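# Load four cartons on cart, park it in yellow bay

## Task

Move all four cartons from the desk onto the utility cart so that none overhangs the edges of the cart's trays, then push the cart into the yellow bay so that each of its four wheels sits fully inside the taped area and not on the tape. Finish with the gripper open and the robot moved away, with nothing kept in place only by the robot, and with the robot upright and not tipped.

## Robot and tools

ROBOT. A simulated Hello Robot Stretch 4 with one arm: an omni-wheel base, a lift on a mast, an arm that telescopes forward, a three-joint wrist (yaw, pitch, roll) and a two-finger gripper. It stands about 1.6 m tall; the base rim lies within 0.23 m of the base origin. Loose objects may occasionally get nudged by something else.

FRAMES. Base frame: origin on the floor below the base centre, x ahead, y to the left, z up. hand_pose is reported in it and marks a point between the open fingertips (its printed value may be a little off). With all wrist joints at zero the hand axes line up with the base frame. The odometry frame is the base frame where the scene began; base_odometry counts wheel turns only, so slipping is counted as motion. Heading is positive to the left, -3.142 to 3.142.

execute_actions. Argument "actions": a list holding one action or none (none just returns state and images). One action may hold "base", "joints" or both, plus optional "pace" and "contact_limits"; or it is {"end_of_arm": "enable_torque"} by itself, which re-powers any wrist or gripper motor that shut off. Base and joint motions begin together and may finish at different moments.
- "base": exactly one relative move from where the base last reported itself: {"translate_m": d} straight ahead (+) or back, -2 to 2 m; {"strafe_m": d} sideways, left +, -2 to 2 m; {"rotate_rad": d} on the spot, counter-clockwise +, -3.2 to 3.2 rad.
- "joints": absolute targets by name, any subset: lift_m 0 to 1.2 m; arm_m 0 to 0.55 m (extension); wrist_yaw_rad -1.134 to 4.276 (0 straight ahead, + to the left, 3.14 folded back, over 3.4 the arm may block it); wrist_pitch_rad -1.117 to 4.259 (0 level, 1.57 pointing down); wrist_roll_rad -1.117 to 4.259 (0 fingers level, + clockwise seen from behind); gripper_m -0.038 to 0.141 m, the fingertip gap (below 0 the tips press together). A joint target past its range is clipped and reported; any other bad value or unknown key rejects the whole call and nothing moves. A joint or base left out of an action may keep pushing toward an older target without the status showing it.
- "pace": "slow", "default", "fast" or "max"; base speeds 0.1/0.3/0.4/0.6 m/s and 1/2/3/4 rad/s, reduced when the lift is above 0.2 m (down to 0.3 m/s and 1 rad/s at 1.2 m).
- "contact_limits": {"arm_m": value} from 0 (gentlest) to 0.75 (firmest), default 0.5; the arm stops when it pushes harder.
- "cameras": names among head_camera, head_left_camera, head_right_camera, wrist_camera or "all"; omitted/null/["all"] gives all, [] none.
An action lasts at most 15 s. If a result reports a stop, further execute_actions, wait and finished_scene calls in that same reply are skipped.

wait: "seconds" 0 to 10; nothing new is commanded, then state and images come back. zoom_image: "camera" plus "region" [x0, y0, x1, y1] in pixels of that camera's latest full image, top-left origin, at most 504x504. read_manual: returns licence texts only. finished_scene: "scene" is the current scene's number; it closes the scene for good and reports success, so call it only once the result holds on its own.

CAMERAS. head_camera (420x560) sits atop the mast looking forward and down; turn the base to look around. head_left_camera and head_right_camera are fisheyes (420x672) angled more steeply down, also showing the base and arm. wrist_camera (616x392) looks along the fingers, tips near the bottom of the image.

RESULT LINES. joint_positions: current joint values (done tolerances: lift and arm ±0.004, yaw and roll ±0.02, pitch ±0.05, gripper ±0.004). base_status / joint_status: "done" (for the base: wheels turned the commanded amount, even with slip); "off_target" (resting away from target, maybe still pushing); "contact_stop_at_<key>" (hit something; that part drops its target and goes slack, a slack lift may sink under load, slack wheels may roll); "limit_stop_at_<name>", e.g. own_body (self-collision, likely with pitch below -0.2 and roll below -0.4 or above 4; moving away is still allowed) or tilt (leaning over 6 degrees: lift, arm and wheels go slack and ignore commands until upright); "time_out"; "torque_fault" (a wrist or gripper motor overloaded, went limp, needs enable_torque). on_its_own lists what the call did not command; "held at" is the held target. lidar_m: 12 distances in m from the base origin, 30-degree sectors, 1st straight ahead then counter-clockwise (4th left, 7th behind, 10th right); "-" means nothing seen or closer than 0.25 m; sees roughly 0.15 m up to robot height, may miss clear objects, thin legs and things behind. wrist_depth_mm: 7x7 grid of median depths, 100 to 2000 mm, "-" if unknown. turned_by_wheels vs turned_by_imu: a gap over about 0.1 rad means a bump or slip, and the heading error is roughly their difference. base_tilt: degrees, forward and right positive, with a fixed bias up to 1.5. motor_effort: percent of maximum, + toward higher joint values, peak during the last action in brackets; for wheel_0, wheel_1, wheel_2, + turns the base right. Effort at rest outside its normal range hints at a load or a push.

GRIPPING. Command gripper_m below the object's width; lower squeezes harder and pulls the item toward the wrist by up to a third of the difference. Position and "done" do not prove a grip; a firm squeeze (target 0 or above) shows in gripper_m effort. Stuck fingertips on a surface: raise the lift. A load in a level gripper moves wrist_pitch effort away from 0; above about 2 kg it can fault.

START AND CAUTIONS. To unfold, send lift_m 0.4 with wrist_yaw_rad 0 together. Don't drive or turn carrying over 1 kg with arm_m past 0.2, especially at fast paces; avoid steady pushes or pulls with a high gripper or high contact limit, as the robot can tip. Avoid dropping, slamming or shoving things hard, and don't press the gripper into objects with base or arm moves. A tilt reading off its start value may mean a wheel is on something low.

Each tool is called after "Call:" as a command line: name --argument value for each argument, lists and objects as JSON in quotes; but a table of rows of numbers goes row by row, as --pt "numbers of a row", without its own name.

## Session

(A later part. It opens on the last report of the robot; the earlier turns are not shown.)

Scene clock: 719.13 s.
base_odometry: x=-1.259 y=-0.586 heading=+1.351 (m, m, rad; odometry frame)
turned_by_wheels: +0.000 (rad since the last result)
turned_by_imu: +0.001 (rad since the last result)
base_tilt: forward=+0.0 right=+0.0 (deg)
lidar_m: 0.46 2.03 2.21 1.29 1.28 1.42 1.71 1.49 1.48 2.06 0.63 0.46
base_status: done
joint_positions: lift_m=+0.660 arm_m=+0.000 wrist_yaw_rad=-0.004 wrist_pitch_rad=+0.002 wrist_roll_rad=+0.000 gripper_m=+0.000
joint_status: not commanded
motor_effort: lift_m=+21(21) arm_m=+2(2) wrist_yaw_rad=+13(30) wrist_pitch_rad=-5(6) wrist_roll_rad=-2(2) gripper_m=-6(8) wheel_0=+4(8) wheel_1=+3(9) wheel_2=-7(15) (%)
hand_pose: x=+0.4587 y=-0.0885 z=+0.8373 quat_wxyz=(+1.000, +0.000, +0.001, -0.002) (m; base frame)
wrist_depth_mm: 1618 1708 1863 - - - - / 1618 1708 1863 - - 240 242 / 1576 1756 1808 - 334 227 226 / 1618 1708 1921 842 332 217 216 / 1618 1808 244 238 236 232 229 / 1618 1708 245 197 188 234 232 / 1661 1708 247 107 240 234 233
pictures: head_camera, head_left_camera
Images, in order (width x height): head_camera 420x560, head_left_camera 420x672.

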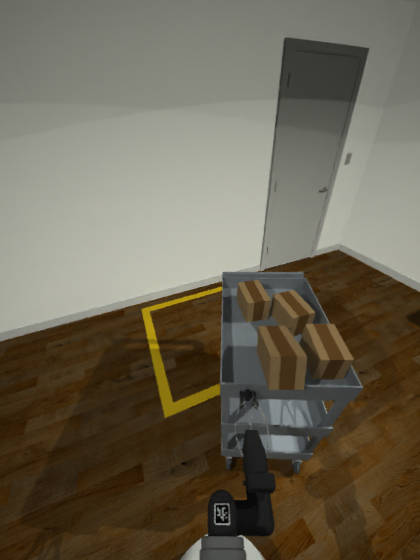

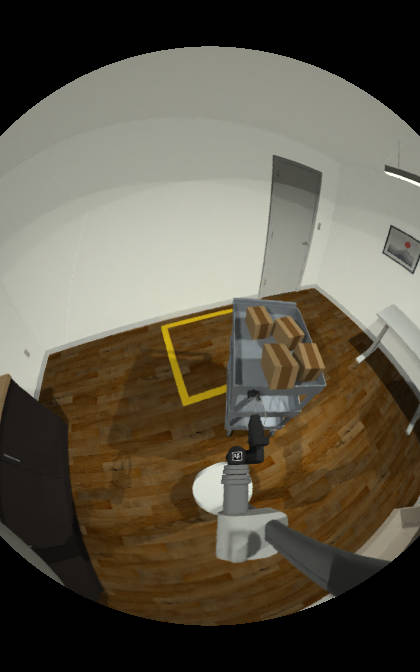

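Call:
execute_actions --actions '[{"base":{"translate_m":-0.08}}]' --cameras '[]'

Call:
execute_actions --actions '[{"base":{"strafe_m":-0.1},"joints":{"lift_m":0.76}}]' --cameras '["head_camera","wrist_camera"]'

Scene clock: 733.97 s.
base_odometry: x=-1.276 y=-0.664 heading=+1.351 (m, m, rad; odometry frame)
turned_by_wheels: +0.000 (rad since the last result)
turned_by_imu: +0.001 (rad since the last result)
base_tilt: forward=-0.1 right=+0.1 (deg)
lidar_m: 0.54 2.11 2.28 1.26 1.24 1.37 1.62 1.54 1.44 2.11 2.08 0.54
base_status: done
joint_positions: lift_m=+0.660 arm_m=+0.000 wrist_yaw_rad=+0.000 wrist_pitch_rad=+0.002 wrist_roll_rad=+0.000 gripper_m=+0.000
joint_status: not commanded
motor_effort: lift_m=+21(21) arm_m=+2(2) wrist_yaw_rad=+2(13) wrist_pitch_rad=-5(5) wrist_roll_rad=-2(2) gripper_m=-4(5) wheel_0=-2(7) wheel_1=-4(11) wheel_2=+2(10) (%)
hand_pose: x=+0.4590 y=-0.0875 z=+0.8373 quat_wxyz=(+1.000, +0.000, +0.001, +0.000) (m; base frame)
wrist_depth_mm: 1618 1756 1921 - - - - / 1708 1808 1921 - - 327 - / 1708 1808 1983 - 347 309 - / 1708 1808 1921 759 317 297 366 / 1661 1808 327 320 315 310 306 / 1661 1863 327 197 190 314 309 / 1661 1756 338 107 866 778 1863
pictures: none
No camera images: the call's "cameras" was empty. Leave "cameras" out to get every camera's image.

Scene clock: 735.43 s.
base_odometry: x=-1.179 y=-0.686 heading=+1.351 (m, m, rad; odometry frame)
turned_by_wheels: +0.000 (rad since the last result)
turned_by_imu: +0.001 (rad since the last result)
base_tilt: forward=-0.1 right=+0.1 (deg)
lidar_m: 0.52 2.15 2.31 1.36 1.34 1.49 1.59 1.35 1.37 2.00 1.98 0.55
base_status: done
joint_positions: lift_m=+0.760 arm_m=+0.000 wrist_yaw_rad=+0.000 wrist_pitch_rad=+0.002 wrist_roll_rad=+0.000 gripper_m=+0.000
joint_status: all done
motor_effort: lift_m=+22(23) arm_m=+2(2) wrist_yaw_rad=+2(2) wrist_pitch_rad=-5(5) wrist_roll_rad=-2(2) gripper_m=-3(6) wheel_0=+2(10) wheel_1=-1(8) wheel_2=+0(1) (%)
hand_pose: x=+0.4590 y=-0.0875 z=+0.9373 quat_wxyz=(+1.000, +0.000, +0.001, +0.000) (m; base frame)
wrist_depth_mm: 1708 1808 1921 - - - - / 1756 1808 1983 - - - - / 1661 1808 - - - - - / 1708 1808 - 340 - - - / 1708 1863 931 322 324 421 - / 1808 452 327 196 191 375 370 / 1863 334 327 107 317 309 307
pictures: head_camera, wrist_camera
Images, in order (width x height): head_camera 420x560, wrist_camera 616x392.

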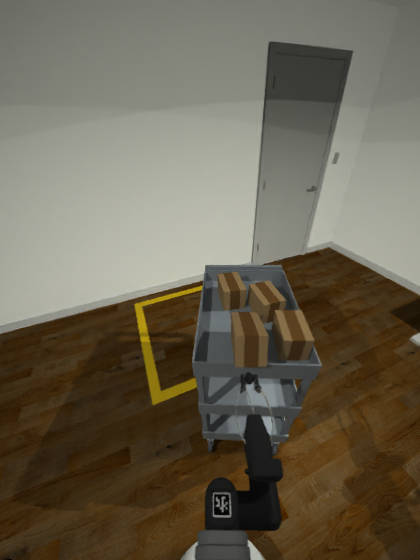

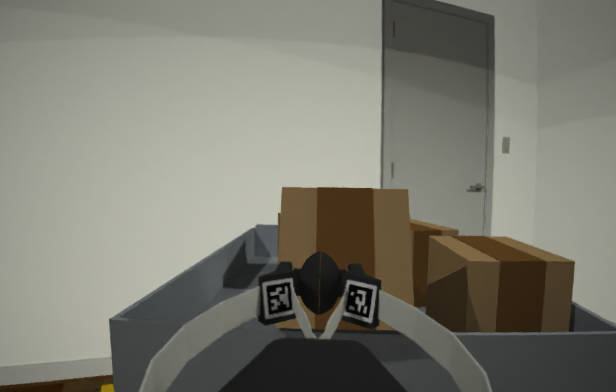

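Call:
execute_actions --actions '[{"base":{"translate_m":0.19}}]' --cameras '["head_camera","wrist_camera"]'

Scene clock: 742.53 s.
base_odometry: x=-1.137 y=-0.501 heading=+1.351 (m, m, rad; odometry frame)
turned_by_wheels: +0.000 (rad since the last result)
turned_by_imu: +0.002 (rad since the last result)
base_tilt: forward=+0.0 right=+0.2 (deg)
lidar_m: 0.34 1.96 2.13 1.42 1.41 1.56 1.77 1.50 1.54 1.93 0.48 0.35
base_status: done
joint_positions: lift_m=+0.760 arm_m=+0.000 wrist_yaw_rad=+0.000 wrist_pitch_rad=+0.002 wrist_roll_rad=+0.000 gripper_m=+0.000
joint_status: not commanded
motor_effort: lift_m=+21(22) arm_m=+2(2) wrist_yaw_rad=+2(5) wrist_pitch_rad=-6(11) wrist_roll_rad=-2(2) gripper_m=-6(6) wheel_0=+3(7) wheel_1=+3(7) wheel_2=-2(12) (%)
hand_pose: x=+0.4590 y=-0.0875 z=+0.9373 quat_wxyz=(+1.000, +0.000, +0.001, +0.000) (m; base frame)
wrist_depth_mm: 1537 1661 1808 1983 - - - / 1576 1661 1863 1983 - - - / 1618 1661 1808 1983 - - - / 1618 1708 1808 1983 - - - / 1576 1756 1756 488 449 421 - / 1537 1661 220 196 190 345 255 / 1537 315 190 107 177 272 236
pictures: head_camera, wrist_camera
Images, in order (width x height): head_camera 420x560, wrist_camera 616x392.

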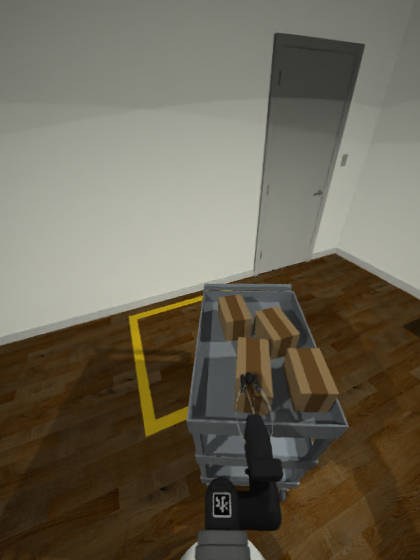

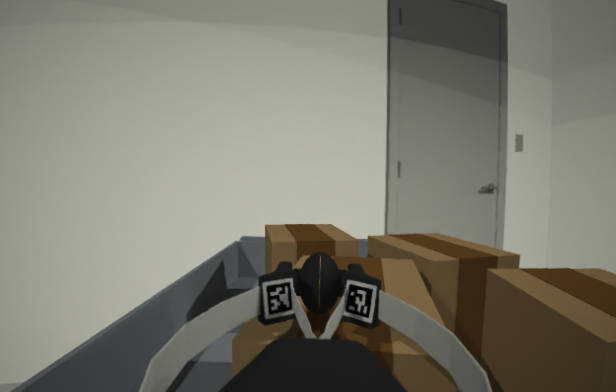

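Call:
execute_actions --actions '[{"base":{"translate_m":-0.15}}]' --cameras '[]'

Call:
execute_actions --actions '[{"joints":{"lift_m":0.66}}]' --cameras '[]'

Call:
execute_actions --actions '[{"base":{"translate_m":0.45},"pace":"slow"}]' --cameras '["head_camera","head_left_camera","head_right_camera"]'

Scene clock: 751.53 s.
base_odometry: x=-1.170 y=-0.647 heading=+1.351 (m, m, rad; odometry frame)
turned_by_wheels: +0.000 (rad since the last result)
turned_by_imu: +0.001 (rad since the last result)
base_tilt: forward=-0.2 right=-0.1 (deg)
lidar_m: 0.47 2.10 2.28 1.37 1.35 1.53 1.63 1.38 1.41 1.98 1.96 0.50
base_status: done
joint_positions: lift_m=+0.760 arm_m=+0.000 wrist_yaw_rad=+0.000 wrist_pitch_rad=+0.002 wrist_roll_rad=+0.000 gripper_m=+0.000
joint_status: not commanded
motor_effort: lift_m=+21(21) arm_m=+2(2) wrist_yaw_rad=+2(2) wrist_pitch_rad=-5(6) wrist_roll_rad=-2(2) gripper_m=-6(5) wheel_0=-3(6) wheel_1=-4(5) wheel_2=+2(11) (%)
hand_pose: x=+0.4590 y=-0.0874 z=+0.9373 quat_wxyz=(+1.000, +0.000, +0.001, +0.000) (m; base frame)
wrist_depth_mm: 1618 1808 1921 - - - - / 1618 1808 - - - - - / 1661 1756 1863 - - - - / 1708 1756 1983 - - - - / 1756 1808 931 421 539 418 - / 1756 449 488 197 190 336 330 / 1708 290 283 107 276 271 301
pictures: none
No camera images: the call's "cameras" was empty. Leave "cameras" out to get every camera's image.

Scene clock: 752.97 s.
base_odometry: x=-1.170 y=-0.647 heading=+1.351 (m, m, rad; odometry frame)
turned_by_wheels: +0.000 (rad since the last result)
turned_by_imu: +0.000 (rad since the last result)
base_tilt: forward=-0.2 right=+0.0 (deg)
lidar_m: 0.49 2.11 2.28 1.36 1.34 1.50 1.61 1.37 1.40 1.99 1.96 0.50
base_status: not commanded
joint_positions: lift_m=+0.660 arm_m=+0.000 wrist_yaw_rad=+0.000 wrist_pitch_rad=+0.002 wrist_roll_rad=+0.000 gripper_m=+0.000
joint_status: all done
motor_effort: lift_m=+13(19) arm_m=+2(2) wrist_yaw_rad=+2(2) wrist_pitch_rad=-5(6) wrist_roll_rad=-2(2) gripper_m=-6(6) wheel_0=-3(3) wheel_1=-4(4) wheel_2=+3(2) (%)
hand_pose: x=+0.4590 y=-0.0874 z=+0.8379 quat_wxyz=(+1.000, +0.000, +0.001, +0.000) (m; base frame)
wrist_depth_mm: 1661 1756 1921 - - - - / 1661 1863 1921 - - - - / 1661 1808 1983 - - - - / 1708 1756 831 332 327 343 325 / 1661 285 279 274 270 267 264 / 1708 286 285 196 190 268 265 / 1661 304 842 107 809 271 1808
pictures: none
No camera images: the call's "cameras" was empty. Leave "cameras" out to get every camera's image.

Scene clock: 758.77 s.
base_odometry: x=-1.072 y=-0.208 heading=+1.351 (m, m, rad; odometry frame)
turned_by_wheels: +0.000 (rad since the last result)
turned_by_imu: +0.000 (rad since the last result)
base_tilt: forward=+0.0 right=+0.1 (deg)
lidar_m: 0.47 1.69 1.83 1.54 1.52 1.68 2.04 1.75 1.83 1.81 0.55 0.46
base_status: done
joint_positions: lift_m=+0.660 arm_m=+0.000 wrist_yaw_rad=-0.001 wrist_pitch_rad=+0.002 wrist_roll_rad=+0.000 gripper_m=+0.000
joint_status: not commanded
motor_effort: lift_m=+13(13) arm_m=+2(2) wrist_yaw_rad=+6(17) wrist_pitch_rad=-5(6) wrist_roll_rad=-2(2) gripper_m=-6(6) wheel_0=+3(7) wheel_1=+3(5) wheel_2=-5(16) (%)
hand_pose: x=+0.4589 y=-0.0878 z=+0.8380 quat_wxyz=(+1.000, +0.000, +0.001, -0.001) (m; base frame)
wrist_depth_mm: 1336 1397 1499 1661 1808 - - / 1308 1464 1499 1661 1808 1921 - / 1308 1430 1537 1618 1863 1983 - / 1336 1430 1499 715 279 264 402 / 1336 1336 262 238 229 213 201 / 1336 1397 257 206 190 211 200 / 1336 1397 303 107 226 206 -
pictures: head_camera, head_left_camera, head_right_camera
Images, in order (width x height): head_camera 420x560, head_left_camera 420x672, head_right_camera 420x672.

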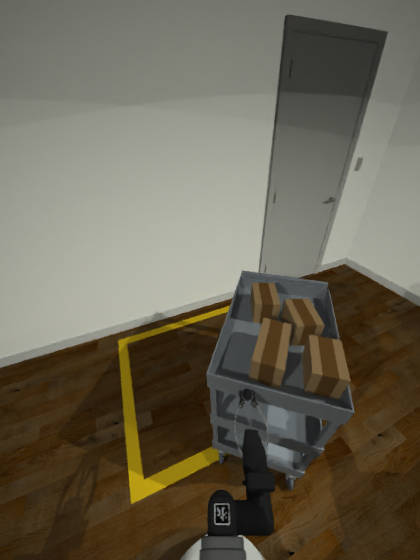

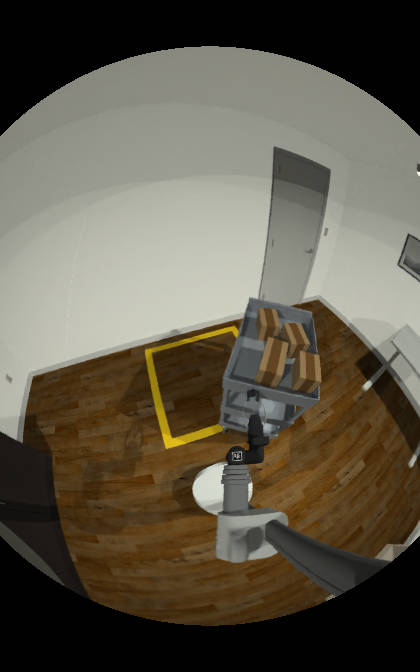

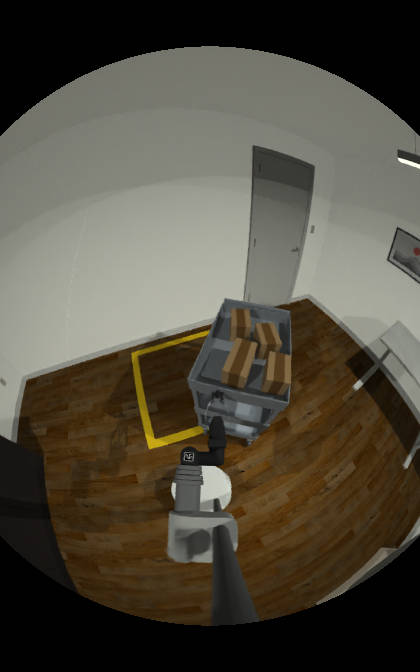

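Call:
execute_actions --actions '[{"base":{"translate_m":-0.3}}]' --cameras '[]'

Call:
execute_actions --actions '[{"base":{"strafe_m":-1.0}}]' --cameras '[]'

Call:
execute_actions --actions '[{"base":{"translate_m":1.0}}]' --cameras '[]'

Call:
execute_actions --actions '[{"base":{"rotate_rad":1.5}}]' --cameras '["head_camera","head_left_camera","head_right_camera"]'

Scene clock: 770.57 s.
base_odometry: x=-1.137 y=-0.501 heading=+1.351 (m, m, rad; odometry frame)
turned_by_wheels: +0.000 (rad since the last result)
turned_by_imu: +0.002 (rad since the last result)
base_tilt: forward=-0.1 right=+0.0 (deg)
lidar_m: 0.74 1.96 2.14 1.44 1.41 1.56 1.74 1.50 1.55 1.94 1.91 0.73
base_status: done
joint_positions: lift_m=+0.660 arm_m=+0.000 wrist_yaw_rad=+0.000 wrist_pitch_rad=+0.002 wrist_roll_rad=+0.000 gripper_m=+0.000
joint_status: not commanded
motor_effort: lift_m=+14(14) arm_m=+2(2) wrist_yaw_rad=+2(6) wrist_pitch_rad=-5(5) wrist_roll_rad=-2(2) gripper_m=-5(7) wheel_0=-2(8) wheel_1=-3(11) wheel_2=+1(12) (%)
hand_pose: x=+0.4590 y=-0.0874 z=+0.8380 quat_wxyz=(+1.000, +0.000, +0.001, +0.000) (m; base frame)
wrist_depth_mm: 1576 1618 1756 1921 - - - / 1576 1661 1808 1983 - - - / 1576 1618 1863 1983 - - - / 1576 1661 1808 591 564 521 - / 1618 1618 1756 549 517 473 455 / 1537 1661 615 196 190 - - / 1661 1661 1708 107 866 798 1708
pictures: none
No camera images: the call's "cameras" was empty. Leave "cameras" out to get every camera's image.

Scene clock: 775.23 s.
base_odometry: x=-0.161 y=-0.719 heading=+1.351 (m, m, rad; odometry frame)
turned_by_wheels: +0.000 (rad since the last result)
turned_by_imu: -0.001 (rad since the last result)
base_tilt: forward=-0.1 right=+0.1 (deg)
lidar_m: 2.35 0.92 1.01 2.39 2.35 1.76 1.05 1.02 1.47 1.01 0.98 1.07
base_status: done
joint_positions: lift_m=+0.660 arm_m=+0.000 wrist_yaw_rad=+0.000 wrist_pitch_rad=+0.002 wrist_roll_rad=+0.000 gripper_m=+0.000
joint_status: not commanded
motor_effort: lift_m=+14(14) arm_m=+2(2) wrist_yaw_rad=+2(2) wrist_pitch_rad=-5(5) wrist_roll_rad=-2(3) gripper_m=-5(6) wheel_0=+2(11) wheel_1=-2(10) wheel_2=+0(1) (%)
hand_pose: x=+0.4590 y=-0.0874 z=+0.8380 quat_wxyz=(+1.000, +0.000, +0.001, +0.000) (m; base frame)
wrist_depth_mm: 1863 1983 - - - 1983 1576 / 1863 - - - - - 1576 / 1921 - - - - - 1618 / 878 - - - - - 1618 / 1921 - - - - - 1576 / 1138 - - 196 189 - 1618 / 878 1756 1808 107 1808 1808 1618
pictures: none
No camera images: the call's "cameras" was empty. Leave "cameras" out to get every camera's image.

Scene clock: 780.07 s.
base_odometry: x=+0.057 y=+0.257 heading=+1.351 (m, m, rad; odometry frame)
turned_by_wheels: +0.000 (rad since the last result)
turned_by_imu: +0.000 (rad since the last result)
base_tilt: forward=-0.1 right=-0.1 (deg)
lidar_m: 1.43 1.41 0.47 0.47 0.57 2.98 1.99 1.94 0.79 0.60 0.60 1.48
base_status: done
joint_positions: lift_m=+0.660 arm_m=+0.000 wrist_yaw_rad=+0.000 wrist_pitch_rad=+0.002 wrist_roll_rad=+0.000 gripper_m=+0.000
joint_status: not commanded
motor_effort: lift_m=+14(14) arm_m=+2(2) wrist_yaw_rad=+2(2) wrist_pitch_rad=-5(5) wrist_roll_rad=-2(2) gripper_m=-7(6) wheel_0=+3(5) wheel_1=+3(6) wheel_2=-2(12) (%)
hand_pose: x=+0.4590 y=-0.0874 z=+0.8380 quat_wxyz=(+1.000, +0.000, +0.001, +0.000) (m; base frame)
wrist_depth_mm: 1078 1138 1229 1366 1499 1499 1229 / 1060 1138 1229 1366 1537 1537 1205 / 1098 1160 1255 1366 1537 1464 1205 / 1098 1182 1229 1366 1537 1537 1229 / 1098 1182 1308 1366 1537 1499 1255 / 1138 1205 1255 196 190 1618 1205 / 1118 1160 1281 107 1618 1397 1255
pictures: none
No camera images: the call's "cameras" was empty. Leave "cameras" out to get every camera's image.

Scene clock: 782.07 s.
base_odometry: x=+0.057 y=+0.257 heading=+2.850 (m, m, rad; odometry frame)
turned_by_wheels: +1.499 (rad since the last result)
turned_by_imu: +1.542 (rad since the last result)
base_tilt: forward=-0.1 right=+0.0 (deg)
lidar_m: 0.49 0.56 2.90 2.05 2.00 0.83 0.61 0.61 1.44 1.46 1.39 0.47
base_status: done
joint_positions: lift_m=+0.660 arm_m=+0.000 wrist_yaw_rad=+0.000 wrist_pitch_rad=+0.002 wrist_roll_rad=+0.000 gripper_m=+0.000
joint_status: not commanded
motor_effort: lift_m=+14(14) arm_m=+2(3) wrist_yaw_rad=+2(1) wrist_pitch_rad=-5(5) wrist_roll_rad=-2(2) gripper_m=-7(5) wheel_0=-3(9) wheel_1=-1(8) wheel_2=-4(11) (%)
hand_pose: x=+0.4590 y=-0.0874 z=+0.8380 quat_wxyz=(+1.000, +0.000, +0.001, +0.000) (m; base frame)
wrist_depth_mm: - - - - - 1537 1281 / - - - - - 1537 1229 / - - - - - 1576 1255 / 340 377 368 375 512 1397 1229 / 325 303 281 260 249 233 226 / 336 309 277 196 190 235 226 / 1808 778 809 107 253 232 1229
pictures: head_camera, head_left_camera, head_right_camera
Images, in order (width x height): head_camera 420x560, head_left_camera 420x672, head_right_camera 420x672.

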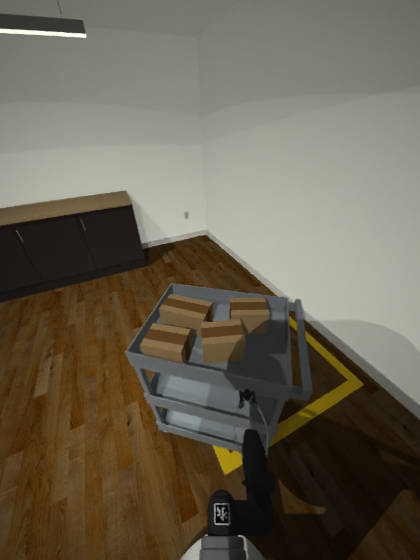

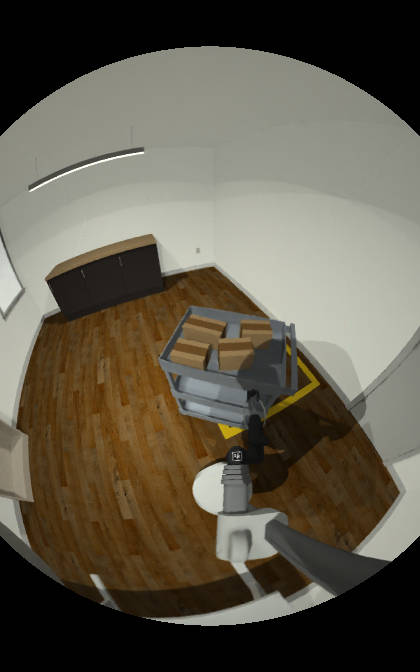

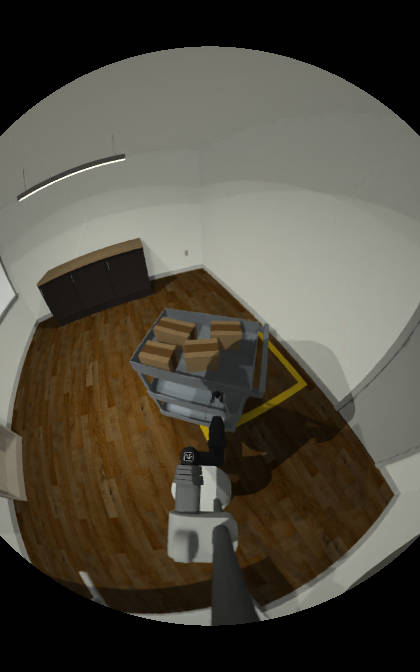

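Call:
execute_actions --actions '[{"base":{"translate_m":0.4},"pace":"slow"}]' --cameras '["head_camera","head_left_camera","head_right_camera"]'

Scene clock: 792.23 s.
base_odometry: x=-0.326 y=+0.372 heading=+2.850 (m, m, rad; odometry frame)
turned_by_wheels: +0.000 (rad since the last result)
turned_by_imu: +0.000 (rad since the last result)
base_tilt: forward=-0.1 right=+0.1 (deg)
lidar_m: 0.46 0.50 2.50 2.24 2.16 1.32 0.99 1.25 1.62 1.28 0.63 0.47
base_status: done
joint_positions: lift_m=+0.660 arm_m=+0.000 wrist_yaw_rad=-0.005 wrist_pitch_rad=+0.002 wrist_roll_rad=+0.000 gripper_m=+0.000
joint_status: not commanded
on_its_own: wrist_yaw_rad is at rest, and its effort (+15) is outside its rest range (-13 to +13)
motor_effort: lift_m=+14(14) arm_m=+3(2) wrist_yaw_rad=+15(32) wrist_pitch_rad=-5(5) wrist_roll_rad=-2(2) gripper_m=-6(7) wheel_0=+3(8) wheel_1=+3(5) wheel_2=-7(16) (%)
hand_pose: x=+0.4586 y=-0.0888 z=+0.8379 quat_wxyz=(+1.000, +0.000, +0.001, -0.002) (m; base frame)
wrist_depth_mm: - - - - 1808 1308 1078 / - - - - 1808 1336 1060 / - - - - 1756 1281 1060 / 273 267 263 392 307 325 991 / 260 254 246 238 234 228 224 / 264 256 247 196 189 229 225 / 1708 1618 250 107 235 229 226
pictures: head_camera, head_left_camera, head_right_camera
Images, in order (width x height): head_camera 420x560, head_left_camera 420x672, head_right_camera 420x672.

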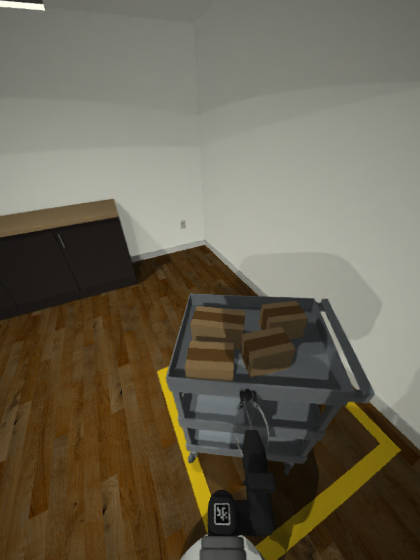

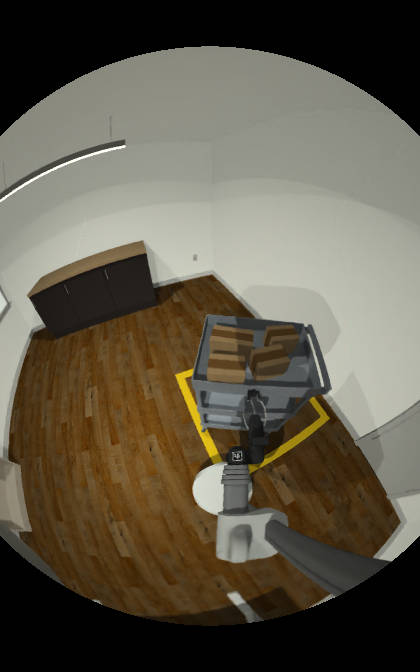

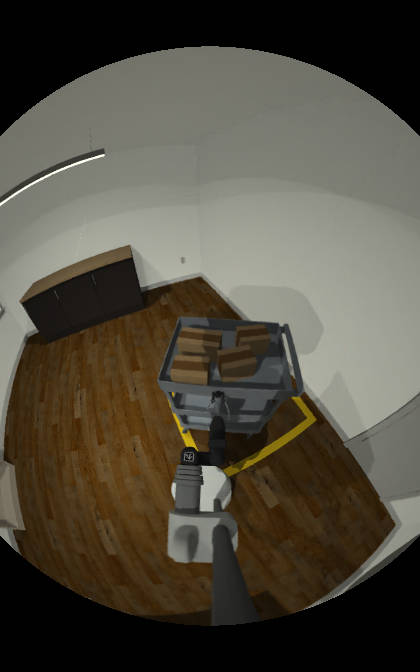

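Call:
execute_actions --actions '[{"base":{"translate_m":-0.05},"joints":{"lift_m":1.05,"gripper_m":0.06}}]' --cameras '[]'

Call:
execute_actions --actions '[{"joints":{"wrist_pitch_rad":1.5,"wrist_roll_rad":1.57,"arm_m":0.3}}]' --cameras '["wrist_camera","head_camera"]'

Scene clock: 803.47 s.
base_odometry: x=-0.278 y=+0.357 heading=+2.850 (m, m, rad; odometry frame)
turned_by_wheels: +0.000 (rad since the last result)
turned_by_imu: +0.002 (rad since the last result)
base_tilt: forward=-0.2 right=+0.0 (deg)
lidar_m: 0.51 0.56 2.58 2.20 2.14 1.23 0.95 1.04 1.68 1.28 0.68 0.51
base_status: done
joint_positions: lift_m=+1.050 arm_m=+0.000 wrist_yaw_rad=+0.000 wrist_pitch_rad=+0.002 wrist_roll_rad=+0.000 gripper_m=+0.060
joint_status: all done
motor_effort: lift_m=+21(23) arm_m=+2(2) wrist_yaw_rad=+2(15) wrist_pitch_rad=-6(8) wrist_roll_rad=-2(2) gripper_m=-5(7) wheel_0=-2(6) wheel_1=-3(9) wheel_2=+1(12) (%)
hand_pose: x=+0.4590 y=-0.0875 z=+1.2272 quat_wxyz=(+1.000, +0.000, +0.001, +0.000) (m; base frame)
wrist_depth_mm: - - - - 1808 1281 1118 / - - - - 1863 1366 1078 / - - - - 1808 1366 1098 / - - - - 1863 1366 1098 / - - - - 1708 1366 1098 / 1983 - 202 - 198 1336 1078 / 1983 - - 107 1808 1229 1118
pictures: none
No camera images: the call's "cameras" was empty. Leave "cameras" out to get every camera's image.

Scene clock: 805.47 s.
base_odometry: x=-0.278 y=+0.357 heading=+2.850 (m, m, rad; odometry frame)
turned_by_wheels: +0.000 (rad since the last result)
turned_by_imu: +0.001 (rad since the last result)
base_tilt: forward=-0.3 right=+0.0 (deg)
lidar_m: 0.50 0.55 2.57 2.21 2.12 1.29 0.93 1.06 1.71 1.29 0.67 0.50
base_status: not commanded
joint_positions: lift_m=+1.050 arm_m=+0.299 wrist_yaw_rad=+0.000 wrist_pitch_rad=+1.500 wrist_roll_rad=+1.570 gripper_m=+0.060
joint_status: all done
motor_effort: lift_m=+22(21) arm_m=+5(4) wrist_yaw_rad=+2(2) wrist_pitch_rad=+1(5) wrist_roll_rad=+0(0) gripper_m=-2(4) wheel_0=-2(2) wheel_1=-3(3) wheel_2=+1(1) (%)
hand_pose: x=+0.4905 y=-0.0874 z=+0.9401 quat_wxyz=(+0.518, +0.517, +0.482, -0.482) (m; base frame)
wrist_depth_mm: 271 266 377 373 1138 1138 1118 / 268 266 377 377 1138 1118 1098 / 271 266 379 627 1160 1160 1098 / 276 267 368 699 1160 931 904 / 293 392 382 707 1160 931 931 / 320 277 201 723 195 991 931 / 327 272 267 107 1205 1118 1160
pictures: head_camera, wrist_camera
Images, in order (width x height): head_camera 420x560, wrist_camera 616x392.

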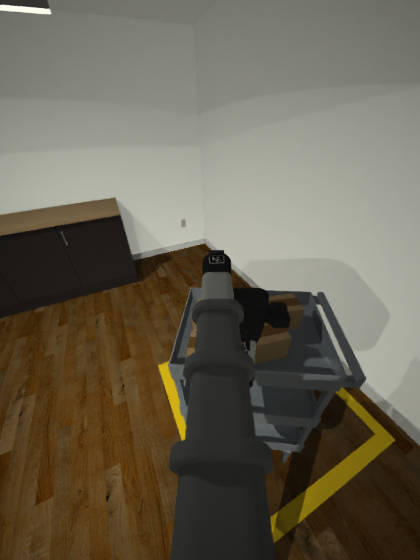

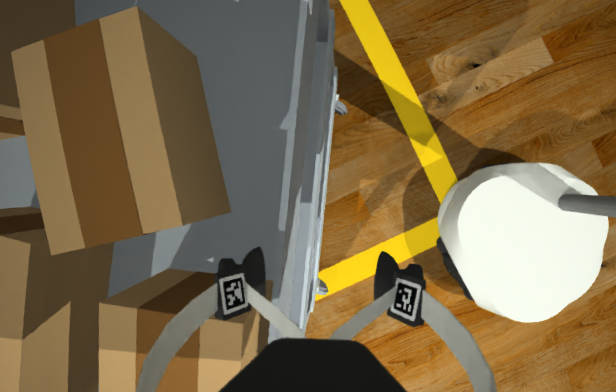

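Call:
execute_actions --actions '[{"joints":{"lift_m":0.975},"pace":"slow"}]' --cameras '[]'

Call:
execute_actions --actions '[{"joints":{"gripper_m":-0.02}}]' --cameras '["wrist_camera"]'

Scene clock: 813.60 s.
base_odometry: x=-0.278 y=+0.357 heading=+2.850 (m, m, rad; odometry frame)
turned_by_wheels: +0.000 (rad since the last result)
turned_by_imu: +0.001 (rad since the last result)
base_tilt: forward=-0.2 right=+0.0 (deg)
lidar_m: 0.50 0.56 2.56 2.20 2.13 1.28 0.94 1.06 1.69 1.29 0.69 0.52
base_status: not commanded
joint_positions: lift_m=+0.975 arm_m=+0.299 wrist_yaw_rad=+0.000 wrist_pitch_rad=+1.498 wrist_roll_rad=+1.570 gripper_m=+0.060
joint_status: all done
motor_effort: lift_m=+13(20) arm_m=+5(5) wrist_yaw_rad=+1(1) wrist_pitch_rad=+5(5) wrist_roll_rad=+0(0) gripper_m=-6(3) wheel_0=-2(2) wheel_1=-3(4) wheel_2=+1(1) (%)
hand_pose: x=+0.4909 y=-0.0874 z=+0.8659 quat_wxyz=(+0.518, +0.517, +0.482, -0.481) (m; base frame)
wrist_depth_mm: 191 243 301 310 1078 1042 1025 / 192 232 303 627 1098 1060 1025 / 193 219 304 569 1078 1060 1042 / 195 206 306 634 1098 866 831 / 197 317 306 634 1098 854 842 / 301 270 197 842 198 904 842 / 200 195 227 107 1118 1060 1042
pictures: none
No camera images: the call's "cameras" was empty. Leave "cameras" out to get every camera's image.

Scene clock: 815.13 s.
base_odometry: x=-0.278 y=+0.357 heading=+2.850 (m, m, rad; odometry frame)
turned_by_wheels: +0.000 (rad since the last result)
turned_by_imu: +0.001 (rad since the last result)
base_tilt: forward=-0.1 right=+0.1 (deg)
lidar_m: 0.45 0.49 2.57 2.20 2.15 1.27 0.94 1.06 1.69 1.30 0.64 0.47
base_status: not commanded
joint_positions: lift_m=+0.975 arm_m=+0.300 wrist_yaw_rad=+0.001 wrist_pitch_rad=+1.498 wrist_roll_rad=+1.570 gripper_m=-0.020
joint_status: all done
motor_effort: lift_m=+15(15) arm_m=+2(5) wrist_yaw_rad=-1(9) wrist_pitch_rad=+7(34) wrist_roll_rad=-2(0) gripper_m=-16(21) wheel_0=-1(2) wheel_1=-4(3) wheel_2=+1(1) (%)
hand_pose: x=+0.4915 y=-0.0874 z=+0.8657 quat_wxyz=(+0.518, +0.518, +0.482, -0.481) (m; base frame)
wrist_depth_mm: 189 187 300 294 1078 1042 1025 / 190 187 300 297 1098 1042 1060 / 191 188 290 297 1078 1060 1008 / 191 188 258 301 1078 866 820 / 193 189 306 300 1078 854 831 / 267 317 184 205 185 960 842 / 271 194 219 107 1098 1078 1042
pictures: wrist_camera
Images, in order (width x height): wrist_camera 616x392.

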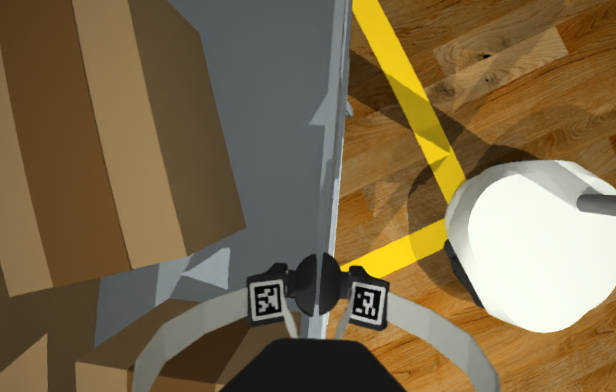

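Got the tray wall. I'll strafe right to drag the cart sideways.

Call:
execute_actions --actions '[{"base":{"strafe_m":-0.12},"pace":"slow"}]' --cameras '["head_camera","head_left_camera","head_right_camera"]'

Scene clock: 820.97 s.
base_odometry: x=-0.244 y=+0.472 heading=+2.850 (m, m, rad; odometry frame)
turned_by_wheels: +0.000 (rad since the last result)
turned_by_imu: +0.003 (rad since the last result)
base_tilt: forward=-0.3 right=+0.0 (deg)
lidar_m: 0.45 0.47 2.62 2.33 2.25 1.18 0.91 1.61 1.51 1.17 1.16 0.50
base_status: done
joint_positions: lift_m=+0.975 arm_m=+0.300 wrist_yaw_rad=+0.004 wrist_pitch_rad=+1.492 wrist_roll_rad=+1.569 gripper_m=-0.020
joint_status: not commanded
motor_effort: lift_m=+15(15) arm_m=+3(2) wrist_yaw_rad=-11(11) wrist_pitch_rad=+22(23) wrist_roll_rad=+1(1) gripper_m=-20(19) wheel_0=+6(15) wheel_1=-5(5) wheel_2=+2(1) (%)
hand_pose: x=+0.4935 y=-0.0873 z=+0.8658 quat_wxyz=(+0.521, +0.518, +0.482, -0.478) (m; base frame)
wrist_depth_mm: 191 307 301 554 1060 1025 1025 / 192 247 304 615 1078 1060 1025 / 192 212 304 303 1098 1060 1025 / 193 193 304 304 1098 878 820 / 194 191 294 301 1098 854 854 / 198 194 184 206 185 1098 842 / 254 294 245 107 1098 1060 1060
pictures: head_camera, head_left_camera, head_right_camera
Images, in order (width x height): head_camera 420x560, head_left_camera 420x672, head_right_camera 420x672.

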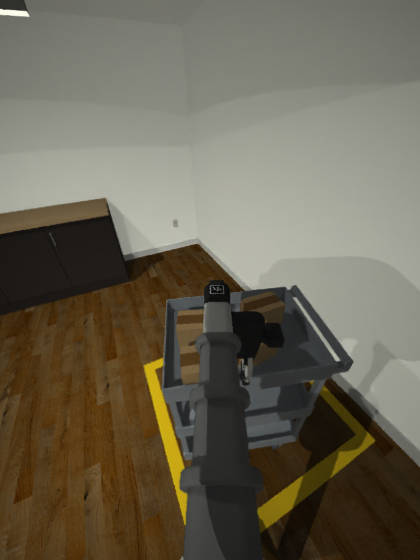

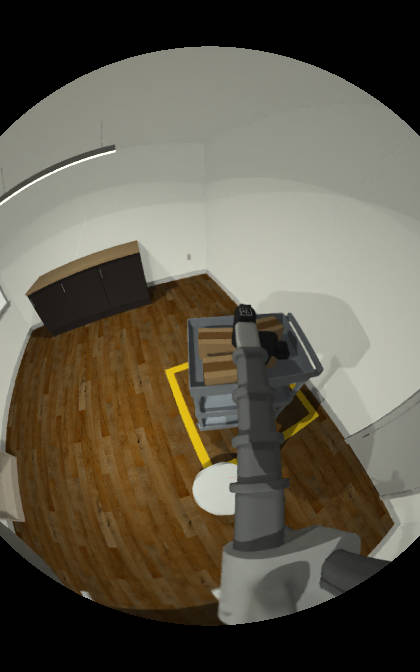

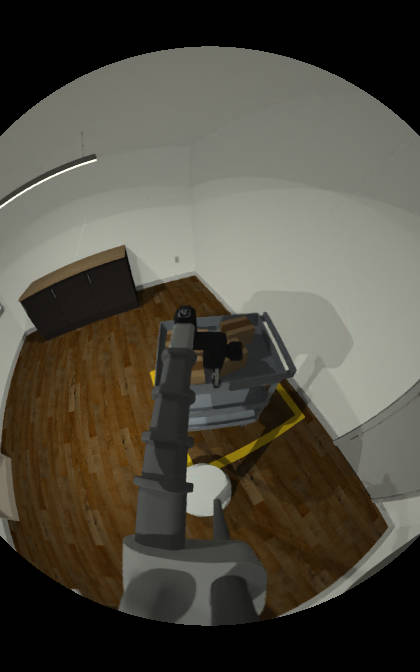

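Call:
execute_actions --actions '[{"joints":{"gripper_m":0.06}}]' --cameras '[]'

Call:
execute_actions --actions '[{"joints":{"lift_m":1.1}}]' --cameras '[]'

Call:
execute_actions --actions '[{"base":{"translate_m":-0.5},"joints":{"arm_m":0.0,"lift_m":0.3,"wrist_pitch_rad":0.2,"wrist_roll_rad":0}}]'

Scene clock: 829.23 s.
base_odometry: x=-0.244 y=+0.472 heading=+2.850 (m, m, rad; odometry frame)
turned_by_wheels: +0.000 (rad since the last result)
turned_by_imu: +0.001 (rad since the last result)
base_tilt: forward=-0.2 right=+0.0 (deg)
lidar_m: 0.45 0.47 2.62 2.30 2.24 1.19 0.92 1.59 1.51 1.16 1.17 0.51
base_status: not commanded
joint_positions: lift_m=+0.975 arm_m=+0.300 wrist_yaw_rad=+0.000 wrist_pitch_rad=+1.500 wrist_roll_rad=+1.570 gripper_m=+0.060
joint_status: all done
motor_effort: lift_m=+15(15) arm_m=+2(2) wrist_yaw_rad=+0(12) wrist_pitch_rad=+1(22) wrist_roll_rad=+0(1) gripper_m=-4(20) wheel_0=+5(6) wheel_1=-5(5) wheel_2=+2(2) (%)
hand_pose: x=+0.4910 y=-0.0874 z=+0.8656 quat_wxyz=(+0.518, +0.517, +0.482, -0.482) (m; base frame)
wrist_depth_mm: 198 306 303 1098 1078 1060 1042 / 191 263 306 621 1098 1060 1042 / 192 226 304 621 1078 1078 1042 / 193 198 304 304 1078 854 831 / 194 192 254 303 1098 854 854 / 195 312 202 303 196 878 842 / 260 306 250 107 1118 1098 1060
pictures: none
No camera images: the call's "cameras" was empty. Leave "cameras" out to get every camera's image.

Scene clock: 830.80 s.
base_odometry: x=-0.244 y=+0.472 heading=+2.850 (m, m, rad; odometry frame)
turned_by_wheels: +0.000 (rad since the last result)
turned_by_imu: +0.001 (rad since the last result)
base_tilt: forward=-0.2 right=+0.0 (deg)
lidar_m: 0.44 0.47 2.63 2.31 2.25 1.19 0.94 1.60 1.48 1.16 1.16 0.50
base_status: not commanded
joint_positions: lift_m=+1.100 arm_m=+0.300 wrist_yaw_rad=+0.000 wrist_pitch_rad=+1.500 wrist_roll_rad=+1.570 gripper_m=+0.060
joint_status: all done
motor_effort: lift_m=+22(23) arm_m=+2(2) wrist_yaw_rad=+0(0) wrist_pitch_rad=+1(1) wrist_roll_rad=+0(0) gripper_m=-3(5) wheel_0=+5(5) wheel_1=-5(5) wheel_2=+2(2) (%)
hand_pose: x=+0.4910 y=-0.0874 z=+0.9901 quat_wxyz=(+0.518, +0.517, +0.482, -0.482) (m; base frame)
wrist_depth_mm: 445 436 430 960 1205 1182 1138 / 392 436 430 741 1205 1160 1160 / 329 319 430 427 1205 1182 1182 / 375 320 338 433 1229 976 960 / 459 322 317 430 1229 991 976 / 330 357 202 375 196 1118 1182 / 330 330 319 107 1229 1182 1182
pictures: none
No camera images: the call's "cameras" was empty. Leave "cameras" out to get every camera's image.

Scene clock: 834.73 s.
base_odometry: x=+0.235 y=+0.328 heading=+2.850 (m, m, rad; odometry frame)
turned_by_wheels: +0.000 (rad since the last result)
turned_by_imu: +0.002 (rad since the last result)
base_tilt: forward=-0.2 right=+0.0 (deg)
lidar_m: 0.95 2.89 3.11 2.08 1.37 0.56 0.44 0.44 1.25 1.41 1.37 1.05
base_status: done
joint_positions: lift_m=+0.300 arm_m=+0.001 wrist_yaw_rad=+0.000 wrist_pitch_rad=+0.202 wrist_roll_rad=+0.000 gripper_m=+0.060
joint_status: all done
motor_effort: lift_m=+13(21) arm_m=-5(7) wrist_yaw_rad=+1(0) wrist_pitch_rad=-6(10) wrist_roll_rad=-2(10) gripper_m=-5(4) wheel_0=-2(5) wheel_1=-3(11) wheel_2=+2(13) (%)
hand_pose: x=+0.4544 y=-0.0874 z=+0.4206 quat_wxyz=(+0.995, +0.000, +0.101, +0.000) (m; base frame)
wrist_depth_mm: - - - - 1921 1366 1205 / - - 723 - 1756 1366 1205 / - - - - 1808 1366 1205 / - - 1255 1281 1336 1499 1205 / 1281 1308 798 831 842 1255 1205 / 960 960 201 991 198 991 976 / 778 750 788 107 809 741 778
pictures: head_camera, head_left_camera, head_right_camera, wrist_camera
Images, in order (width x height): head_camera 420x560, head_left_camera 420x672, head_right_camera 420x672, wrist_camera 616x392.

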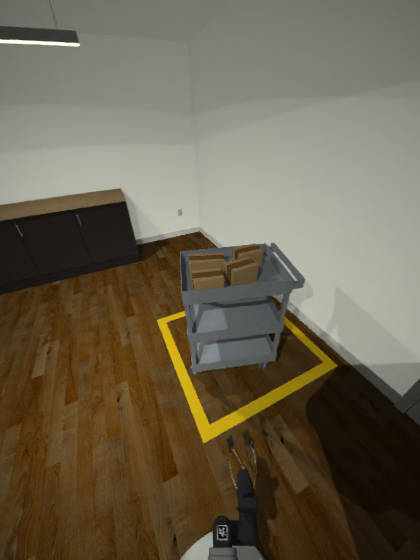

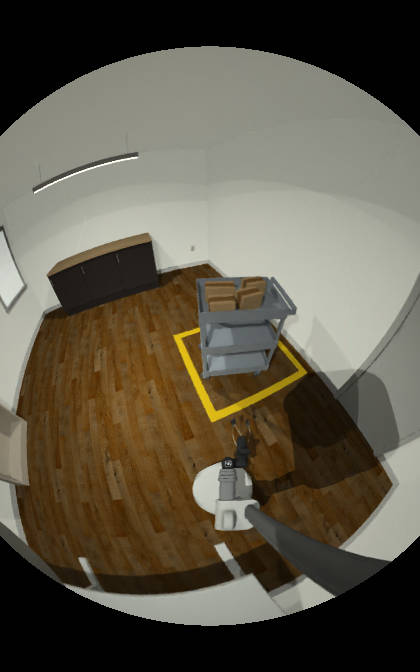

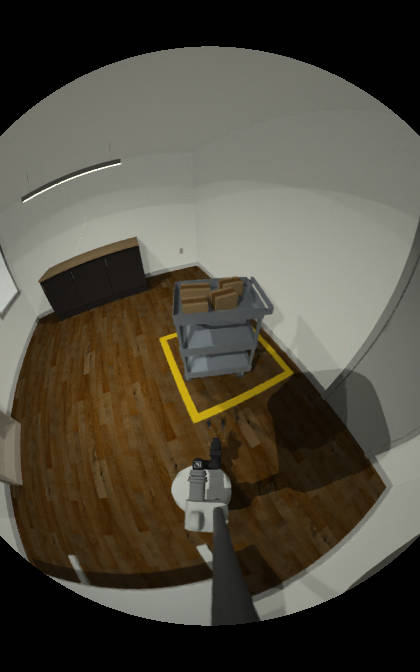

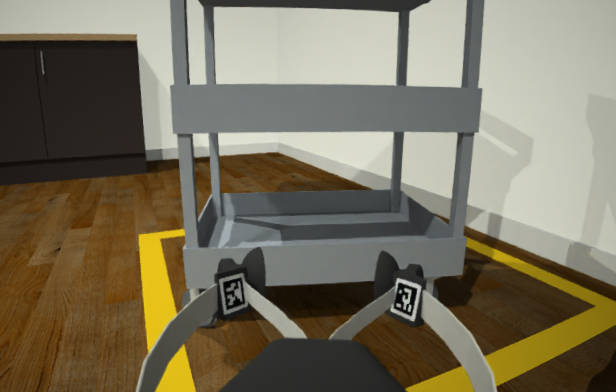

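Call:
execute_actions --actions '[{"base":{"translate_m":0.48},"joints":{"lift_m":1.05,"wrist_pitch_rad":1.5,"wrist_roll_rad":1.57,"arm_m":0.3}}]' --cameras '["wrist_camera"]'

Scene clock: 843.73 s.
base_odometry: x=-0.225 y=+0.466 heading=+2.850 (m, m, rad; odometry frame)
turned_by_wheels: +0.000 (rad since the last result)
turned_by_imu: +0.001 (rad since the last result)
base_tilt: forward=-0.1 right=+0.0 (deg)
lidar_m: 0.47 0.48 2.64 2.32 2.22 1.20 0.92 1.60 1.52 1.18 1.18 0.51
base_status: done
joint_positions: lift_m=+1.050 arm_m=+0.299 wrist_yaw_rad=+0.000 wrist_pitch_rad=+1.500 wrist_roll_rad=+1.570 gripper_m=+0.060
joint_status: all done
motor_effort: lift_m=+21(23) arm_m=+4(6) wrist_yaw_rad=+2(10) wrist_pitch_rad=-1(26) wrist_roll_rad=+0(0) gripper_m=-3(3) wheel_0=+2(7) wheel_1=+2(9) wheel_2=-3(13) (%)
hand_pose: x=+0.4904 y=-0.0874 z=+0.9401 quat_wxyz=(+0.518, +0.517, +0.482, -0.482) (m; base frame)
wrist_depth_mm: 394 387 375 1182 1182 1138 1098 / 271 327 382 1025 1138 1098 1098 / 272 268 384 707 1138 1118 1118 / 272 270 379 707 1182 917 917 / 274 268 351 640 1160 931 917 / 281 382 202 382 196 991 931 / 286 289 266 107 1182 1138 1160
pictures: wrist_camera
Images, in order (width x height): wrist_camera 616x392.

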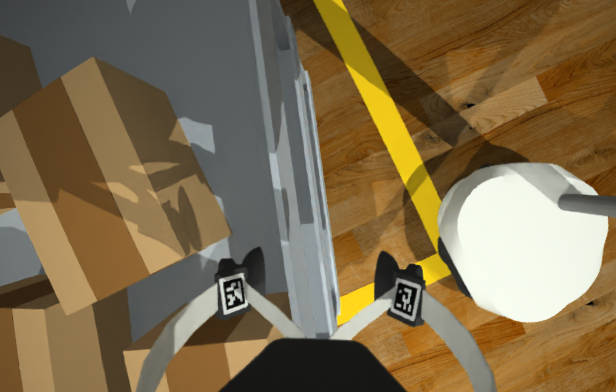

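Call:
execute_actions --actions '[{"joints":{"lift_m":0.975},"pace":"slow"}]' --cameras '[]'

Call:
execute_actions --actions '[{"joints":{"gripper_m":-0.02}}]' --cameras '["wrist_camera"]'

Scene clock: 848.73 s.
base_odometry: x=-0.225 y=+0.466 heading=+2.850 (m, m, rad; odometry frame)
turned_by_wheels: +0.000 (rad since the last result)
turned_by_imu: +0.001 (rad since the last result)
base_tilt: forward=-0.2 right=+0.0 (deg)
lidar_m: 0.46 0.49 2.64 2.29 2.23 1.18 0.91 1.59 1.51 1.18 1.17 0.53
base_status: not commanded
joint_positions: lift_m=+0.975 arm_m=+0.299 wrist_yaw_rad=+0.000 wrist_pitch_rad=+1.500 wrist_roll_rad=+1.570 gripper_m=+0.060
joint_status: all done
motor_effort: lift_m=+13(21) arm_m=+5(5) wrist_yaw_rad=+3(2) wrist_pitch_rad=-1(1) wrist_roll_rad=-1(0) gripper_m=-3(3) wheel_0=+2(2) wheel_1=+2(2) wheel_2=-3(3) (%)
hand_pose: x=+0.4904 y=-0.0874 z=+0.8658 quat_wxyz=(+0.518, +0.517, +0.482, -0.482) (m; base frame)
wrist_depth_mm: 312 307 303 1060 1078 1060 1060 / 208 307 304 891 1098 1042 1042 / 193 270 306 946 1078 1060 1042 / 193 235 307 634 1098 854 842 / 195 208 307 627 1060 866 831 / 196 317 202 564 196 854 842 / 287 250 241 107 1118 1060 1060
pictures: none
No camera images: the call's "cameras" was empty. Leave "cameras" out to get every camera's image.

Scene clock: 850.27 s.
base_odometry: x=-0.225 y=+0.466 heading=+2.850 (m, m, rad; odometry frame)
turned_by_wheels: +0.000 (rad since the last result)
turned_by_imu: +0.001 (rad since the last result)
base_tilt: forward=-0.1 right=+0.0 (deg)
lidar_m: 0.44 0.46 2.65 2.31 2.23 1.19 0.91 1.58 1.52 1.16 1.17 0.50
base_status: not commanded
joint_positions: lift_m=+0.975 arm_m=+0.300 wrist_yaw_rad=+0.003 wrist_pitch_rad=+1.494 wrist_roll_rad=+1.570 gripper_m=-0.020
joint_status: all done
motor_effort: lift_m=+14(14) arm_m=+1(5) wrist_yaw_rad=-8(19) wrist_pitch_rad=+17(50) wrist_roll_rad=+0(0) gripper_m=-19(19) wheel_0=+1(2) wheel_1=+2(2) wheel_2=+2(3) (%)
hand_pose: x=+0.4931 y=-0.0873 z=+0.8659 quat_wxyz=(+0.520, +0.518, +0.482, -0.479) (m; base frame)
wrist_depth_mm: 196 307 301 866 1060 1060 1025 / 193 256 306 627 1078 1078 1025 / 193 217 306 309 1098 1060 1025 / 195 193 304 306 1098 878 831 / 195 191 283 296 1098 854 831 / 197 193 184 211 186 946 842 / 252 291 248 107 1098 1078 1060
pictures: wrist_camera
Images, in order (width x height): wrist_camera 616x392.

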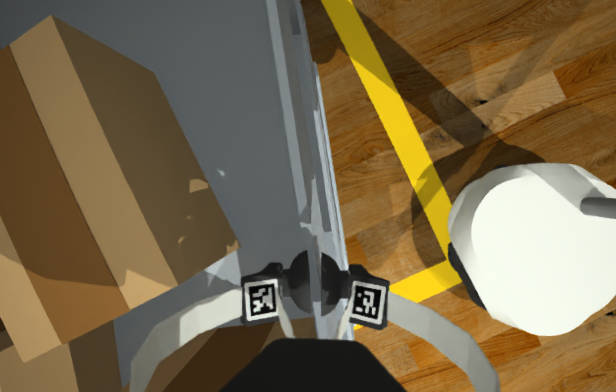

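Call:
execute_actions --actions '[{"base":{"translate_m":-0.12},"pace":"slow"}]' --cameras '[]'

Call:
execute_actions --actions '[{"joints":{"gripper_m":0.06}}]' --cameras '[]'

Call:
execute_actions --actions '[{"joints":{"lift_m":1.1}}]' --cameras '[]'

Call:
execute_actions --actions '[{"base":{"translate_m":-0.45},"joints":{"arm_m":0.0,"lift_m":0.3,"wrist_pitch_rad":0.2,"wrist_roll_rad":0}}]' --cameras '["head_camera","wrist_camera"]'

Scene clock: 859.03 s.
base_odometry: x=-0.110 y=+0.432 heading=+2.849 (m, m, rad; odometry frame)
turned_by_wheels: -0.001 (rad since the last result)
turned_by_imu: +0.001 (rad since the last result)
base_tilt: forward=-0.3 right=+0.0 (deg)
lidar_m: 0.44 0.47 2.75 2.25 2.18 1.02 0.78 1.36 1.60 1.23 1.22 0.52
base_status: done
joint_positions: lift_m=+0.975 arm_m=+0.300 wrist_yaw_rad=+0.002 wrist_pitch_rad=+1.495 wrist_roll_rad=+1.569 gripper_m=-0.020
joint_status: not commanded
motor_effort: lift_m=+14(15) arm_m=+1(1) wrist_yaw_rad=-4(17) wrist_pitch_rad=+16(54) wrist_roll_rad=+1(1) gripper_m=-15(19) wheel_0=-9(12) wheel_1=-5(11) wheel_2=+1(13) (%)
hand_pose: x=+0.4929 y=-0.0874 z=+0.8658 quat_wxyz=(+0.519, +0.518, +0.481, -0.480) (m; base frame)
wrist_depth_mm: 198 315 307 1078 1060 1060 1025 / 196 256 307 621 1078 1060 1042 / 197 218 309 319 1098 1078 1060 / 198 195 309 306 1078 878 842 / 198 194 307 301 1078 854 831 / 200 209 184 213 185 904 842 / 251 289 244 107 1098 1060 1060
pictures: none
No camera images: the call's "cameras" was empty. Leave "cameras" out to get every camera's image.

Scene clock: 860.57 s.
base_odometry: x=-0.110 y=+0.432 heading=+2.850 (m, m, rad; odometry frame)
turned_by_wheels: +0.000 (rad since the last result)
turned_by_imu: +0.001 (rad since the last result)
base_tilt: forward=-0.2 right=+0.0 (deg)
lidar_m: 0.45 0.46 2.75 2.26 2.18 1.01 0.79 1.34 1.60 1.23 1.21 0.52
base_status: not commanded
joint_positions: lift_m=+0.975 arm_m=+0.300 wrist_yaw_rad=+0.000 wrist_pitch_rad=+1.500 wrist_roll_rad=+1.570 gripper_m=+0.060
joint_status: all done
motor_effort: lift_m=+14(15) arm_m=+0(1) wrist_yaw_rad=+0(5) wrist_pitch_rad=+1(16) wrist_roll_rad=+0(1) gripper_m=-5(16) wheel_0=-4(9) wheel_1=-3(5) wheel_2=+1(1) (%)
hand_pose: x=+0.4913 y=-0.0874 z=+0.8657 quat_wxyz=(+0.518, +0.517, +0.482, -0.482) (m; base frame)
wrist_depth_mm: 194 309 301 1098 1060 1042 1025 / 190 257 304 621 1078 1060 1042 / 192 217 306 574 1078 1078 1060 / 193 191 306 303 1098 842 842 / 195 190 259 304 1078 866 842 / 196 315 203 300 196 878 866 / 255 294 228 107 1118 1098 1060
pictures: none
No camera images: the call's "cameras" was empty. Leave "cameras" out to get every camera's image.

Scene clock: 862.13 s.
base_odometry: x=-0.110 y=+0.432 heading=+2.850 (m, m, rad; odometry frame)
turned_by_wheels: +0.000 (rad since the last result)
turned_by_imu: +0.001 (rad since the last result)
base_tilt: forward=-0.3 right=-0.1 (deg)
lidar_m: 0.45 0.44 2.74 2.25 2.17 1.02 0.80 1.37 1.59 1.25 1.21 0.51
base_status: not commanded
joint_positions: lift_m=+1.100 arm_m=+0.300 wrist_yaw_rad=+0.000 wrist_pitch_rad=+1.500 wrist_roll_rad=+1.570 gripper_m=+0.060
joint_status: all done
motor_effort: lift_m=+22(24) arm_m=+1(0) wrist_yaw_rad=+1(1) wrist_pitch_rad=+1(1) wrist_roll_rad=+0(0) gripper_m=-2(5) wheel_0=-4(4) wheel_1=-3(3) wheel_2=+1(1) (%)
hand_pose: x=+0.4913 y=-0.0874 z=+0.9901 quat_wxyz=(+0.518, +0.517, +0.482, -0.482) (m; base frame)
wrist_depth_mm: 445 442 430 1205 1182 1182 1160 / 397 325 433 750 1205 1182 1138 / 329 317 418 430 1205 1182 1160 / 384 319 322 430 1229 976 960 / 459 322 317 436 1205 991 960 / 330 353 202 349 196 1138 1205 / 332 330 319 107 1205 1182 1205
pictures: none
No camera images: the call's "cameras" was empty. Leave "cameras" out to get every camera's image.

Scene clock: 866.07 s.
base_odometry: x=+0.321 y=+0.302 heading=+2.850 (m, m, rad; odometry frame)
turned_by_wheels: +0.000 (rad since the last result)
turned_by_imu: +0.002 (rad since the last result)
base_tilt: forward=-0.1 right=-0.1 (deg)
lidar_m: 0.89 2.98 3.08 2.02 1.12 0.45 0.36 0.34 1.15 1.42 1.41 0.99
base_status: done
joint_positions: lift_m=+0.300 arm_m=+0.001 wrist_yaw_rad=+0.000 wrist_pitch_rad=+0.202 wrist_roll_rad=+0.000 gripper_m=+0.060
joint_status: all done
motor_effort: lift_m=+14(21) arm_m=-5(6) wrist_yaw_rad=+1(0) wrist_pitch_rad=-6(11) wrist_roll_rad=-2(5) gripper_m=-4(4) wheel_0=-3(6) wheel_1=-1(8) wheel_2=+2(12) (%)
hand_pose: x=+0.4544 y=-0.0874 z=+0.4206 quat_wxyz=(+0.995, +0.000, +0.101, +0.000) (m; base frame)
wrist_depth_mm: - - - - - 1430 1281 / - - 661 676 1098 1397 1205 / - - 1078 - 1808 1366 1205 / - - 1182 1229 1255 1537 1281 / 1336 1336 741 946 798 1138 1229 / 946 960 201 904 198 976 976 / 768 750 798 107 809 741 778
pictures: head_camera, wrist_camera
Images, in order (width x height): head_camera 420x560, wrist_camera 616x392.

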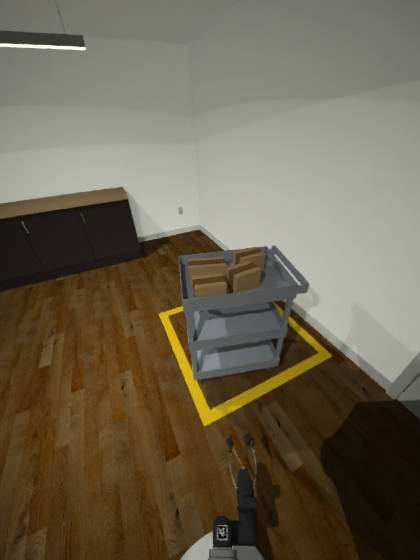

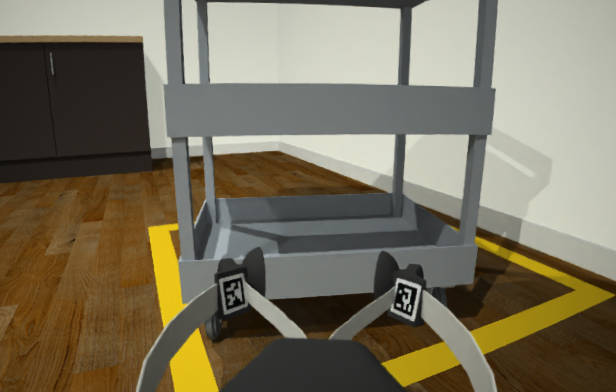

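Call:
finished_scene --scene 1

The scene is finished: the task was done.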